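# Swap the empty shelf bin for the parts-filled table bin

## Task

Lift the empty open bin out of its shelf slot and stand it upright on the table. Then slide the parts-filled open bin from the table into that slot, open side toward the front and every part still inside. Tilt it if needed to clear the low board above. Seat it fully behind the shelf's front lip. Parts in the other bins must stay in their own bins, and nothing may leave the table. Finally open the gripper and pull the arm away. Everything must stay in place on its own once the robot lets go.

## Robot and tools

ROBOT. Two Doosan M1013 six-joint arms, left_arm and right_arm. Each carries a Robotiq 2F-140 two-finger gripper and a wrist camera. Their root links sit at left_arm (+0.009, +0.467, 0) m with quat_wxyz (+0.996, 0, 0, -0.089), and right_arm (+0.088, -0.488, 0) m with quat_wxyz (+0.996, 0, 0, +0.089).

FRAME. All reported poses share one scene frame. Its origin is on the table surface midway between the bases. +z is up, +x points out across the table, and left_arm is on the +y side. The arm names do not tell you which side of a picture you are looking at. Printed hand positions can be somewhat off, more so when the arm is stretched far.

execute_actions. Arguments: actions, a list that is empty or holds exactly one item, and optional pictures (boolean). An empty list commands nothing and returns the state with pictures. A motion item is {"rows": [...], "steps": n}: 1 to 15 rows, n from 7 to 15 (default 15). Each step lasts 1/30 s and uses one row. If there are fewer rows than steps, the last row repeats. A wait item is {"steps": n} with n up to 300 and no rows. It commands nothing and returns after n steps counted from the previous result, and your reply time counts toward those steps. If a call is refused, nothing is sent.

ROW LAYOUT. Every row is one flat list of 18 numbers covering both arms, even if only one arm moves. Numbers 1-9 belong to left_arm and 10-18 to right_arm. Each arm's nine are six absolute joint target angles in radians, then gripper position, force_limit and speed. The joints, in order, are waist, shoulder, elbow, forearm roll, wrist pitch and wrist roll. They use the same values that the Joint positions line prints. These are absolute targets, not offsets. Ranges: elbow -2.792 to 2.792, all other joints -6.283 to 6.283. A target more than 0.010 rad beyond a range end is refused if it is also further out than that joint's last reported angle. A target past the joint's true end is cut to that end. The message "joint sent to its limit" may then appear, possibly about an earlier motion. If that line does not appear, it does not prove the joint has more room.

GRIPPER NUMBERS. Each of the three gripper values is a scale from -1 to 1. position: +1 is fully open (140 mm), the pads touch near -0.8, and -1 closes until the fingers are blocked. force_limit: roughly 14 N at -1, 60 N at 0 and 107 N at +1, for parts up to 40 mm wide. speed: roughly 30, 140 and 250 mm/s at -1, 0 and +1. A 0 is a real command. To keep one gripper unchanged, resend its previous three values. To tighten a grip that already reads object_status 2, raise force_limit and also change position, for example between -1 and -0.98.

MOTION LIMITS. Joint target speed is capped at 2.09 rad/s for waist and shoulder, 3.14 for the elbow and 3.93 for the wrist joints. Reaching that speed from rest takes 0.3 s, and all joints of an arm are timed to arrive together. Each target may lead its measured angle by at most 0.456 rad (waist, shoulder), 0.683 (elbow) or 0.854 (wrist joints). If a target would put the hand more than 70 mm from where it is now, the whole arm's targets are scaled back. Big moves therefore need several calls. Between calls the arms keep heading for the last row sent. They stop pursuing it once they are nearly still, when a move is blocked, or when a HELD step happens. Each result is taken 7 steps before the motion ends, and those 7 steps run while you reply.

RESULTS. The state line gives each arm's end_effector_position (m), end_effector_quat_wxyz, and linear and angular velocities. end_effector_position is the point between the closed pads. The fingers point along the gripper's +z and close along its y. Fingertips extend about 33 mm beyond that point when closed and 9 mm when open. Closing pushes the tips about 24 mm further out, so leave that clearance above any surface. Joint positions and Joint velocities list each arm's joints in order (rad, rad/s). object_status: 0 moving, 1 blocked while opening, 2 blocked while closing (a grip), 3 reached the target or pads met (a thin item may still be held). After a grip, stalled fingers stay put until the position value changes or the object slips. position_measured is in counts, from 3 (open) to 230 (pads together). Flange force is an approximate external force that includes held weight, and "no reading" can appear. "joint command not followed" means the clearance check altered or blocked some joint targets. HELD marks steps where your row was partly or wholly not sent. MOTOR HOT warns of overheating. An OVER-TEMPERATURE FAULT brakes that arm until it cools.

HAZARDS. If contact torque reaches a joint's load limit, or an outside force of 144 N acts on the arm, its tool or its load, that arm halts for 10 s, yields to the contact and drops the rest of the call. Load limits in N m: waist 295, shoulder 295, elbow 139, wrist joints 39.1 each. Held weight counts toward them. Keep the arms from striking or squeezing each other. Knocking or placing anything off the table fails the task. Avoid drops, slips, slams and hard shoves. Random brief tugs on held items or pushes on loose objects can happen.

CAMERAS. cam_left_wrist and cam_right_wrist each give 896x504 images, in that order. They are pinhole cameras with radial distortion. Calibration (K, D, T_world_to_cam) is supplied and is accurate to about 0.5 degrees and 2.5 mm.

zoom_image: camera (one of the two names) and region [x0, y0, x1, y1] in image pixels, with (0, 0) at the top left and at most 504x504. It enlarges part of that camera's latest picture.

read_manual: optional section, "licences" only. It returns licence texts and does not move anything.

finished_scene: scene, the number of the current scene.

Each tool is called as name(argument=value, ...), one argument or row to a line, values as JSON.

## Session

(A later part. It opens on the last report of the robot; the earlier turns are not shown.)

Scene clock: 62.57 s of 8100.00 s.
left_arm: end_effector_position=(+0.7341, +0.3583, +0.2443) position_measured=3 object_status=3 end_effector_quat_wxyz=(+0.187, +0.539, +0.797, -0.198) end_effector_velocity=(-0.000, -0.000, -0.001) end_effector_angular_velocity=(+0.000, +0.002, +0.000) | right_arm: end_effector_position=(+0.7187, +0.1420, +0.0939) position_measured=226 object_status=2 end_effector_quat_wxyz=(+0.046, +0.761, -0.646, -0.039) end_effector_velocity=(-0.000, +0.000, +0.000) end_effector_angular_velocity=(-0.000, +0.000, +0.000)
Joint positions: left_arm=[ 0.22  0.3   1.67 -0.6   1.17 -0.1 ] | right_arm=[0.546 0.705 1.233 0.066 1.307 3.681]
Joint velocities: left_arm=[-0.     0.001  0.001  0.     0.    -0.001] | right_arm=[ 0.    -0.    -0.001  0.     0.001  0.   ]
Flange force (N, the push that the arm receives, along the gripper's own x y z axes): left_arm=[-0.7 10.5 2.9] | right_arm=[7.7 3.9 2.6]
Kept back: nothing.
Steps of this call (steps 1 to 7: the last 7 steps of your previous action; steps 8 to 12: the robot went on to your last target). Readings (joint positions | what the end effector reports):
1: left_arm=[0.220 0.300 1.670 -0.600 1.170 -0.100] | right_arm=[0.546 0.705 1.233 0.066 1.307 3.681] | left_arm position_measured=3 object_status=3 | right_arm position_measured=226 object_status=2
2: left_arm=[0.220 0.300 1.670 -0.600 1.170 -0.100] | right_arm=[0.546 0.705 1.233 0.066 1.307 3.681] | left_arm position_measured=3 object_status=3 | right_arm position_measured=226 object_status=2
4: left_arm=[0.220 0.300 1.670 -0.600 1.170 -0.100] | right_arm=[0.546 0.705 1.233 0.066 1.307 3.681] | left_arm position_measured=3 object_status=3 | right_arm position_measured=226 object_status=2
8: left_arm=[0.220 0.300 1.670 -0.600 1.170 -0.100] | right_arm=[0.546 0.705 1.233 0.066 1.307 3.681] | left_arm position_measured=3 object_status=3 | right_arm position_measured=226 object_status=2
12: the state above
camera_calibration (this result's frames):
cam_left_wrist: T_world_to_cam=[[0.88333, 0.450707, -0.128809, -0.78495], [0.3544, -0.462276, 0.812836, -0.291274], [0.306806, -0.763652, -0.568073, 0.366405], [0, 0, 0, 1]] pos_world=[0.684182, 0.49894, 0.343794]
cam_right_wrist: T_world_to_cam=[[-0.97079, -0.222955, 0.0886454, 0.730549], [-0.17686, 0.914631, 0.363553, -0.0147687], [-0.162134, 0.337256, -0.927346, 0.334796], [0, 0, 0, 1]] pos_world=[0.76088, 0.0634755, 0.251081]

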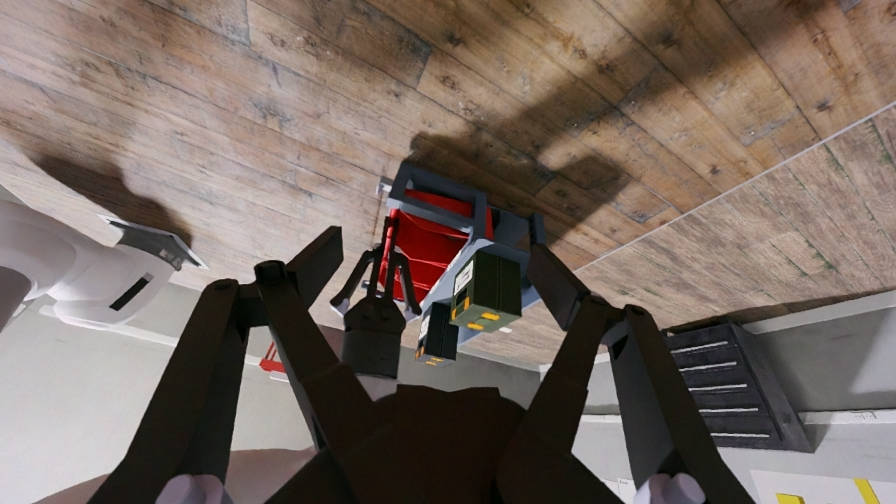

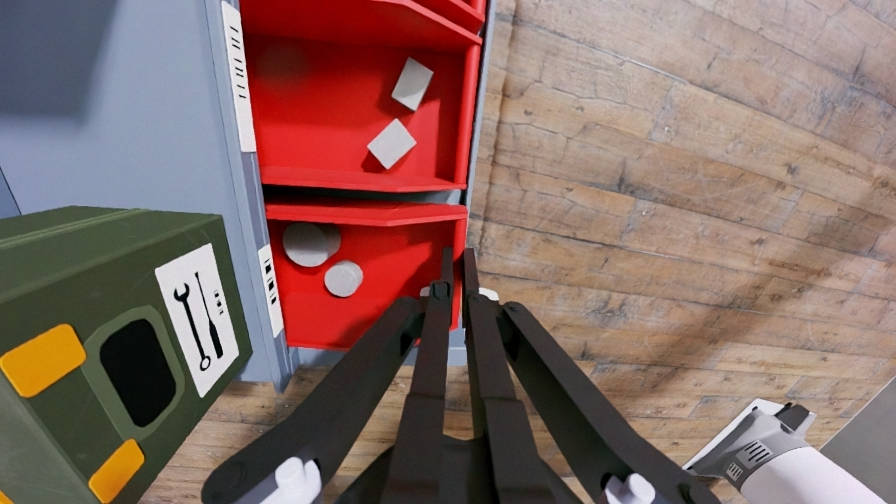

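execute_actions(
  actions=[
    {"rows":[[0.22,0.3,1.67,-0.6,1.17,-0.1,1,1,0,0.5577,0.683,1.2858,0.033,1.2243,3.7015,-1,1,-0.5]]},
  ],
)

execute_actions(
  actions=[
    {"rows":[[0.22,0.3,1.67,-0.6,1.17,-0.1,1,1,0,0.5695,0.6608,1.3389,0,1.1419,3.722,-1,1,-0.5]]},
  ],
)

execute_actions(
  actions=[
    {"steps":12},
  ],
  pictures=true,
)

Scene clock: 63.30 s of 8100.00 s.
left_arm: end_effector_position=(+0.7341, +0.3583, +0.2443) position_measured=3 object_status=3 end_effector_quat_wxyz=(+0.187, +0.539, +0.797, -0.198) end_effector_velocity=(-0.000, -0.000, -0.001) end_effector_angular_velocity=(+0.000, +0.001, -0.001) | right_arm: end_effector_position=(+0.7180, +0.1417, +0.0850) position_measured=226 object_status=2 end_effector_quat_wxyz=(+0.023, +0.762, -0.647, -0.019) end_effector_velocity=(+0.002, -0.000, +0.000) end_effector_angular_velocity=(-0.000, -0.004, -0.000)
Joint positions: left_arm=[ 0.22  0.3   1.67 -0.6   1.17 -0.1 ] | right_arm=[0.558 0.683 1.286 0.033 1.225 3.701]
Joint velocities: left_arm=[-0.     0.001  0.001  0.    -0.     0.   ] | right_arm=[-0.    -0.    -0.001 -0.003 -0.002  0.001]
Flange force (N, the push that the arm receives, along the gripper's own x y z axes): left_arm=[0.2 12.0 1.4] | right_arm=[6.0 2.5 4.1]
Steps of this call (steps 1 to 14: the robot went on to your last target; steps 15 to 22: the first 8 steps of this action). Readings (joint positions | what the end effector reports):
15: left_arm=[0.220 0.300 1.670 -0.600 1.170 -0.100] | right_arm=[0.546 0.705 1.233 0.066 1.307 3.681] | left_arm position_measured=3 object_status=3 | right_arm position_measured=226 object_status=2
16: left_arm=[0.220 0.300 1.670 -0.600 1.170 -0.100] | right_arm=[0.546 0.704 1.236 0.065 1.302 3.682] | left_arm position_measured=3 object_status=3 | right_arm position_measured=226 object_status=2
18: left_arm=[0.220 0.300 1.670 -0.600 1.170 -0.100] | right_arm=[0.553 0.691 1.267 0.045 1.253 3.694] | left_arm position_measured=3 object_status=3 | right_arm position_measured=226 object_status=2
22: the state above

Scene clock: 63.80 s of 8100.00 s.
left_arm: end_effector_position=(+0.7341, +0.3583, +0.2443) position_measured=3 object_status=3 end_effector_quat_wxyz=(+0.187, +0.539, +0.797, -0.198) end_effector_velocity=(-0.001, -0.000, -0.001) end_effector_angular_velocity=(-0.000, +0.002, +0.000) | right_arm: end_effector_position=(+0.7172, +0.1409, +0.0771) position_measured=226 object_status=2 end_effector_quat_wxyz=(-0.000, +0.763, -0.646, -0.000) end_effector_velocity=(+0.001, -0.001, -0.000) end_effector_angular_velocity=(-0.002, -0.004, +0.002)
Joint positions: left_arm=[ 0.22  0.3   1.67 -0.6   1.17 -0.1 ] | right_arm=[0.57  0.661 1.339 0.    1.142 3.722]
Joint velocities: left_arm=[-0.     0.     0.002 -0.    -0.    -0.   ] | right_arm=[-0.     0.     0.    -0.005 -0.002  0.   ]
Flange force (N, the push that the arm receives, along the gripper's own x y z axes): left_arm=[-1.9 9.6 2.7] | right_arm=[8.0 3.5 3.9]
Steps of this call (steps 1 to 7: the last 7 steps of your previous action; steps 8 to 15: the first 8 steps of this action). Readings (joint positions | what the end effector reports):
8: left_arm=[0.220 0.300 1.670 -0.600 1.170 -0.100] | right_arm=[0.558 0.683 1.286 0.033 1.224 3.702] | left_arm position_measured=3 object_status=3 | right_arm position_measured=226 object_status=2
9: left_arm=[0.220 0.300 1.670 -0.600 1.170 -0.100] | right_arm=[0.558 0.682 1.289 0.031 1.218 3.703] | left_arm position_measured=3 object_status=3 | right_arm position_measured=226 object_status=2
11: left_arm=[0.220 0.300 1.670 -0.600 1.170 -0.100] | right_arm=[0.565 0.669 1.320 0.011 1.171 3.715] | left_arm position_measured=3 object_status=3 | right_arm position_measured=226 object_status=2
15: the state above

Scene clock: 64.20 s of 8100.00 s.
left_arm: end_effector_position=(+0.7341, +0.3583, +0.2443) position_measured=3 object_status=3 end_effector_quat_wxyz=(+0.187, +0.539, +0.797, -0.198) end_effector_velocity=(+0.001, -0.000, +0.001) end_effector_angular_velocity=(-0.001, -0.000, +0.001) | right_arm: end_effector_position=(+0.7172, +0.1409, +0.0770) position_measured=226 object_status=2 end_effector_quat_wxyz=(-0.000, +0.763, -0.646, +0.000) end_effector_velocity=(-0.000, -0.000, -0.001) end_effector_angular_velocity=(-0.001, +0.001, +0.001)
Joint positions: left_arm=[ 0.22  0.3   1.67 -0.6   1.17 -0.1 ] | right_arm=[ 0.57   0.661  1.339 -0.     1.142  3.722]
Joint velocities: left_arm=[-0.     0.    -0.001 -0.001  0.    -0.   ] | right_arm=[ 0.     0.     0.001 -0.001 -0.    -0.   ]
Flange force (N, the push that the arm receives, along the gripper's own x y z axes): left_arm=[-1.5 10.3 2.3] | right_arm=[4.4 1.2 6.2]
Kept back: nothing.
Steps of this call (steps 1 to 7: the last 7 steps of your previous action; steps 8 to 12: the robot went on to your last target). Readings (joint positions | what the end effector reports):
1: left_arm=[0.220 0.300 1.670 -0.600 1.170 -0.100] | right_arm=[0.570 0.661 1.339 0.000 1.142 3.722] | left_arm position_measured=3 object_status=3 | right_arm position_measured=226 object_status=2
2: left_arm=[0.220 0.300 1.670 -0.600 1.170 -0.100] | right_arm=[0.570 0.661 1.339 0.000 1.142 3.722] | left_arm position_measured=3 object_status=3 | right_arm position_measured=226 object_status=2
4: left_arm=[0.220 0.300 1.670 -0.600 1.170 -0.100] | right_arm=[0.570 0.661 1.339 0.000 1.142 3.722] | left_arm position_measured=3 object_status=3 | right_arm position_measured=226 object_status=2
8: left_arm=[0.220 0.300 1.670 -0.600 1.170 -0.100] | right_arm=[0.570 0.661 1.339 -0.000 1.142 3.722] | left_arm position_measured=3 object_status=3 | right_arm position_measured=226 object_status=2
12: the state above
camera_calibration (this result's frames):
cam_left_wrist: T_world_to_cam=[[0.883329, 0.450707, -0.128809, -0.78495], [0.3544, -0.462276, 0.812836, -0.291274], [0.306806, -0.763652, -0.568073, 0.366405], [0, 0, 0, 1]] pos_world=[0.684182, 0.49894, 0.343794]
cam_right_wrist: T_world_to_cam=[[-0.973469, -0.226669, -0.0313016, 0.742001], [-0.222638, 0.906683, 0.358271, 0.0265357], [-0.0528281, 0.355735, -0.933093, 0.238696], [0, 0, 0, 1]] pos_world=[0.740832, 0.0592164, 0.236444]

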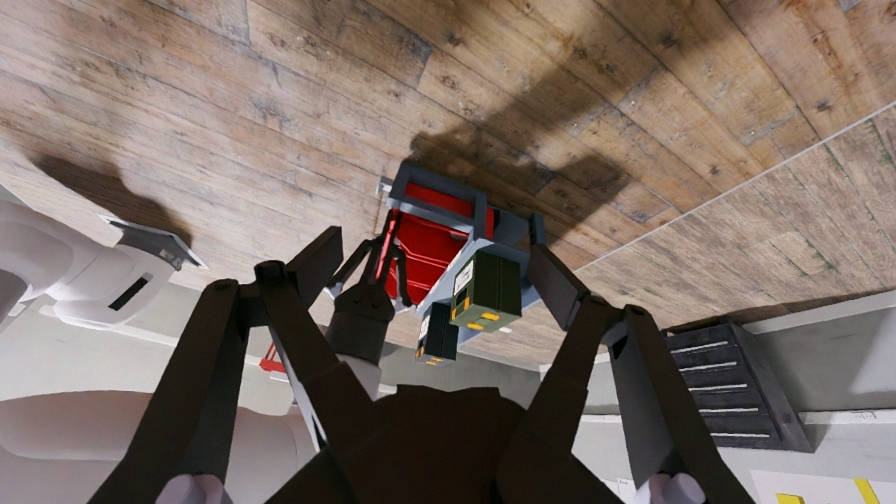

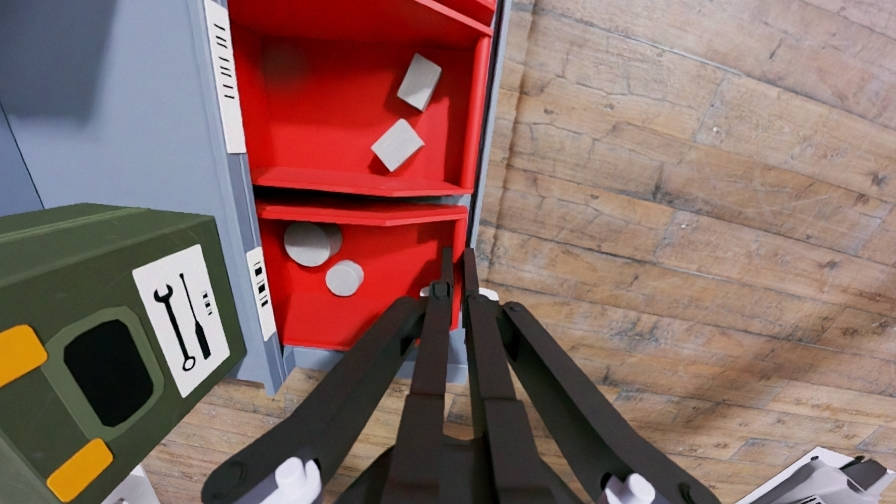

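Aligned, behind lip. Lower 2 mm, release, lift.

execute_actions(
  actions=[
    {"rows":[[0.22,0.3,1.67,-0.6,1.17,-0.1,1,1,0,0.5695,0.6622,1.3407,0,1.1387,3.722,-1,1,-0.5],[0.22,0.3,1.67,-0.6,1.17,-0.1,1,1,0,0.5695,0.6622,1.3407,0,1.1387,3.722,-1,1,-0.5],[0.22,0.3,1.67,-0.6,1.17,-0.1,1,1,0,0.5695,0.6622,1.3407,0,1.1387,3.722,-1,1,-0.5],[0.22,0.3,1.67,-0.6,1.17,-0.1,1,1,0,0.5695,0.6622,1.3407,0,1.1387,3.722,-0.45,1,-0.5]]},
  ],
)

execute_actions(
  actions=[
    {"rows":[[0.4,0.1,1.67,-0.6,1.17,-0.1,1,1,0,0.5695,0.58,1.3,0,1.26,3.722,-0.45,1,-0.5]]},
  ],
)

execute_actions(
  actions=[
    {"rows":[[0.4,0.1,1.67,-0.6,1.17,-0.1,1,1,0,0.5695,0.4,1.5,0,1.24,3.722,0.6,1,0]]},
  ],
)

execute_actions(
  actions=[
    {"steps":20},
  ],
  pictures=true,
)

zoom_image(
  camera="cam_right_wrist",
  region=[150,100,500,400],
)

Scene clock: 65.10 s of 8100.00 s.
left_arm: end_effector_position=(+0.7341, +0.3583, +0.2443) position_measured=3 object_status=3 end_effector_quat_wxyz=(+0.187, +0.539, +0.797, -0.198) end_effector_velocity=(+0.000, +0.000, -0.002) end_effector_angular_velocity=(+0.001, +0.002, -0.000) | right_arm: end_effector_position=(+0.7172, +0.1408, +0.0748) position_measured=211 object_status=0 end_effector_quat_wxyz=(-0.000, +0.763, -0.646, +0.000) end_effector_velocity=(+0.000, +0.000, +0.000) end_effector_angular_velocity=(+0.001, -0.001, -0.000)
Joint positions: left_arm=[ 0.22  0.3   1.67 -0.6   1.17 -0.1 ] | right_arm=[ 0.57   0.662  1.341 -0.     1.139  3.722]
Joint velocities: left_arm=[ 0.     0.002 -0.     0.001 -0.    -0.   ] | right_arm=[-0.    -0.    -0.    -0.    -0.001  0.   ]
Flange force (N, the push that the arm receives, along the gripper's own x y z axes): left_arm=[-0.4 12.6 3.1] | right_arm=[6.3 2.0 0.3]
Steps of this call (steps 1 to 15: the robot went on to your last target; steps 16 to 19: nothing new was sent; steps 20 to 27: the first 8 steps of this action). Readings (joint positions | what the end effector reports):
20: left_arm=[0.220 0.300 1.670 -0.600 1.170 -0.100] | right_arm=[0.570 0.661 1.339 -0.000 1.142 3.722] | left_arm position_measured=3 object_status=3 | right_arm position_measured=226 object_status=2
21: left_arm=[0.220 0.300 1.670 -0.600 1.170 -0.100] | right_arm=[0.570 0.661 1.340 -0.000 1.140 3.722] | left_arm position_measured=3 object_status=3 | right_arm position_measured=226 object_status=2
23: left_arm=[0.220 0.300 1.670 -0.600 1.170 -0.100] | right_arm=[0.570 0.662 1.341 -0.000 1.139 3.722] | left_arm position_measured=3 object_status=3 | right_arm position_measured=226 object_status=0
27: the state above

Scene clock: 65.60 s of 8100.00 s.
left_arm: end_effector_position=(+0.7269, +0.4294, +0.3243) position_measured=3 object_status=3 end_effector_quat_wxyz=(+0.238, +0.510, +0.812, -0.153) end_effector_velocity=(-0.081, +0.370, +0.419) end_effector_angular_velocity=(+0.083, -0.589, +0.536) | right_arm: end_effector_position=(+0.7059, +0.1303, +0.1689) position_measured=186 object_status=3 end_effector_quat_wxyz=(-0.002, +0.763, -0.646, +0.000) end_effector_velocity=(-0.011, -0.010, +0.067) end_effector_angular_velocity=(+0.007, -0.008, +0.000)
Joint positions: left_arm=[ 0.321  0.188  1.67  -0.6    1.17  -0.1  ] | right_arm=[ 0.57   0.58   1.3   -0.     1.258  3.722]
Joint velocities: left_arm=[ 0.536 -0.595  0.001 -0.001  0.     0.001] | right_arm=[-0.    -0.064 -0.022 -0.001  0.075  0.   ]
Flange force (N, the push that the arm receives, along the gripper's own x y z axes): left_arm=[0.9 7.6 -0.3] | right_arm=[2.4 0.1 -0.3]
Steps of this call (steps 1 to 7: the last 7 steps of your previous action; steps 8 to 15: the first 8 steps of this action). Readings (joint positions | what the end effector reports):
8: left_arm=[0.220 0.300 1.670 -0.600 1.170 -0.100] | right_arm=[0.570 0.662 1.341 -0.000 1.139 3.722] | left_arm position_measured=3 object_status=3 | right_arm position_measured=186 object_status=0
9: left_arm=[0.222 0.297 1.670 -0.600 1.170 -0.100] | right_arm=[0.570 0.660 1.340 -0.000 1.143 3.722] | left_arm position_measured=3 object_status=3 | right_arm position_measured=186 object_status=0
11: left_arm=[0.247 0.270 1.670 -0.600 1.170 -0.100] | right_arm=[0.570 0.633 1.326 -0.000 1.184 3.722] | left_arm position_measured=3 object_status=3 | right_arm position_measured=186 object_status=3
15: the state above

Scene clock: 66.10 s of 8100.00 s.
left_arm: end_effector_position=(+0.7101, +0.4826, +0.3852) position_measured=3 object_status=3 end_effector_quat_wxyz=(+0.275, +0.485, +0.822, -0.115) end_effector_velocity=(+0.000, -0.000, -0.001) end_effector_angular_velocity=(+0.000, +0.001, -0.000) | right_arm: end_effector_position=(+0.6485, +0.0773, +0.2023) position_measured=138 object_status=0 end_effector_quat_wxyz=(-0.001, +0.763, -0.646, +0.000) end_effector_velocity=(-0.298, -0.276, +0.152) end_effector_angular_velocity=(+0.007, -0.008, +0.000)
Joint positions: left_arm=[ 0.4   0.1   1.67 -0.6   1.17 -0.1 ] | right_arm=[ 0.57   0.441  1.454 -0.     1.245  3.722]
Joint velocities: left_arm=[-0.     0.001  0.     0.    -0.     0.   ] | right_arm=[-0.    -0.71   0.779 -0.    -0.079 -0.   ]
Flange force (N, the push that the arm receives, along the gripper's own x y z axes): left_arm=[-0.5 11.1 1.3] | right_arm=[1.4 -3.9 1.0]
Steps of this call (steps 1 to 7: the last 7 steps of your previous action; steps 8 to 15: the first 8 steps of this action). Readings (joint positions | what the end effector reports):
8: left_arm=[0.400 0.100 1.670 -0.600 1.170 -0.100] | right_arm=[0.570 0.580 1.300 -0.000 1.260 3.722] | left_arm position_measured=3 object_status=3 | right_arm position_measured=186 object_status=0
9: left_arm=[0.400 0.100 1.670 -0.600 1.170 -0.100] | right_arm=[0.570 0.577 1.303 -0.000 1.260 3.722] | left_arm position_measured=3 object_status=3 | right_arm position_measured=184 object_status=0
11: left_arm=[0.400 0.100 1.670 -0.600 1.170 -0.100] | right_arm=[0.570 0.550 1.334 -0.000 1.257 3.722] | left_arm position_measured=3 object_status=3 | right_arm position_measured=169 object_status=0
15: the state above

Scene clock: 66.77 s of 8100.00 s.
left_arm: end_effector_position=(+0.7101, +0.4826, +0.3854) position_measured=3 object_status=3 end_effector_quat_wxyz=(+0.275, +0.485, +0.822, -0.115) end_effector_velocity=(-0.000, -0.001, -0.000) end_effector_angular_velocity=(-0.001, +0.001, -0.000) | right_arm: end_effector_position=(+0.6307, +0.0608, +0.2103) position_measured=53 object_status=3 end_effector_quat_wxyz=(-0.001, +0.763, -0.646, +0.000) end_effector_velocity=(-0.000, -0.001, -0.001) end_effector_angular_velocity=(-0.002, +0.000, +0.000)
Joint positions: left_arm=[ 0.4   0.1   1.67 -0.6   1.17 -0.1 ] | right_arm=[ 0.57   0.4    1.5   -0.     1.24   3.722]
Joint velocities: left_arm=[-0.    -0.     0.001 -0.001  0.    -0.   ] | right_arm=[ 0.     0.     0.001 -0.001 -0.     0.   ]
Flange force (N, the push that the arm receives, along the gripper's own x y z axes): left_arm=[-1.5 10.0 2.9] | right_arm=[1.8 -4.3 2.9]
Kept back: nothing.
Steps of this call (steps 1 to 7: the last 7 steps of your previous action; steps 8 to 20: the robot went on to your last target). Readings (joint positions | what the end effector reports):
1: left_arm=[0.400 0.100 1.670 -0.600 1.170 -0.100] | right_arm=[0.570 0.420 1.477 -0.000 1.242 3.722] | left_arm position_measured=3 object_status=3 | right_arm position_measured=131 object_status=0
2: left_arm=[0.400 0.100 1.670 -0.600 1.170 -0.100] | right_arm=[0.570 0.407 1.492 -0.000 1.241 3.722] | left_arm position_measured=3 object_status=3 | right_arm position_measured=123 object_status=0
4: left_arm=[0.400 0.100 1.670 -0.600 1.170 -0.100] | right_arm=[0.570 0.400 1.500 -0.000 1.240 3.722] | left_arm position_measured=3 object_status=3 | right_arm position_measured=108 object_status=0
8: left_arm=[0.400 0.100 1.670 -0.600 1.170 -0.100] | right_arm=[0.570 0.400 1.500 -0.000 1.240 3.722] | left_arm position_measured=3 object_status=3 | right_arm position_measured=78 object_status=0
20: the state above
camera_calibration (this result's frames):
cam_left_wrist: T_world_to_cam=[[0.795808, 0.603245, 0.0527746, -0.883059], [0.267357, -0.428218, 0.86322, -0.314038], [0.543333, -0.672848, -0.502061, 0.31168], [0, 0, 0, 1]] pos_world=[0.617359, 0.607938, 0.474169]
cam_right_wrist: T_world_to_cam=[[-0.973431, -0.226633, -0.0326996, 0.64404], [-0.223062, 0.906291, 0.358999, 0.0322858], [-0.0517258, 0.356755, -0.932765, 0.386174], [0, 0, 0, 1]] pos_world=[0.654105, -0.021069, 0.369679]

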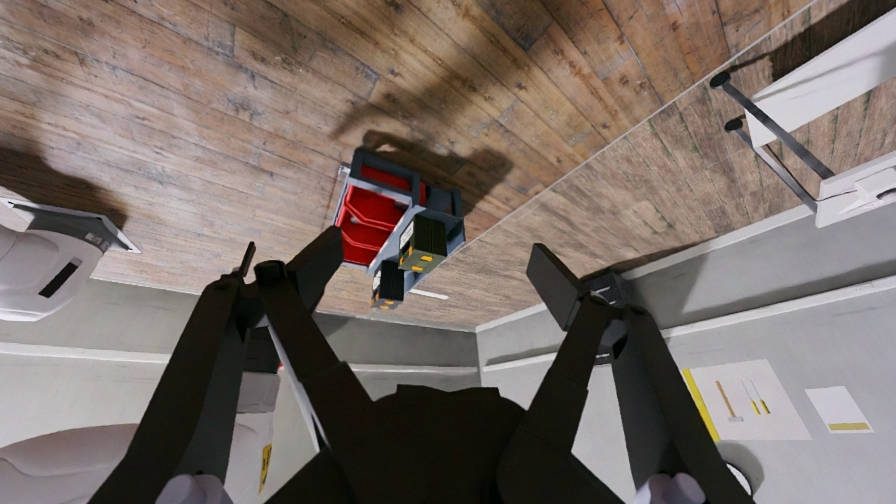

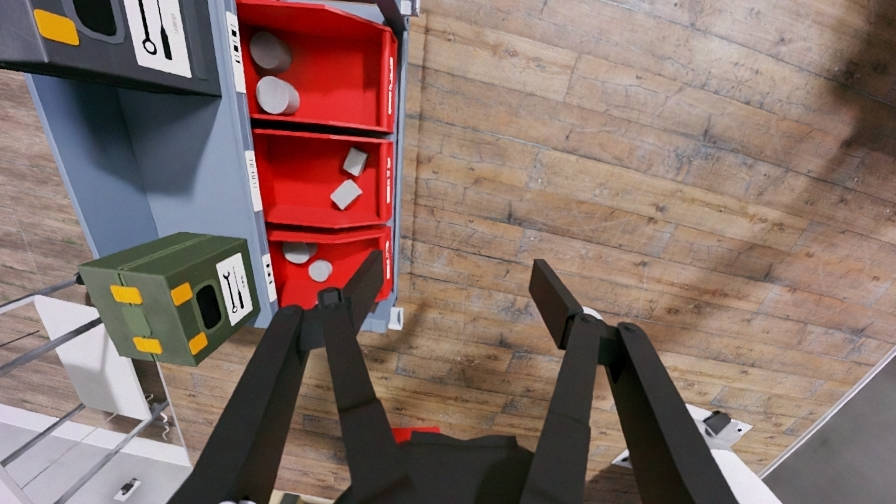

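Region (150, 100, 500, 400) of cam_right_wrist's 896x504 image, scaled by 1.440, with more detail than that image has; it fills the top 432 rows of this view, and the rest is white.

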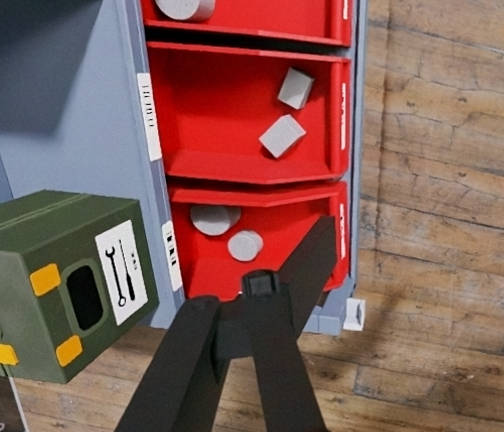

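finished_scene(
  scene=1,
)

The scene is finished: the task was done.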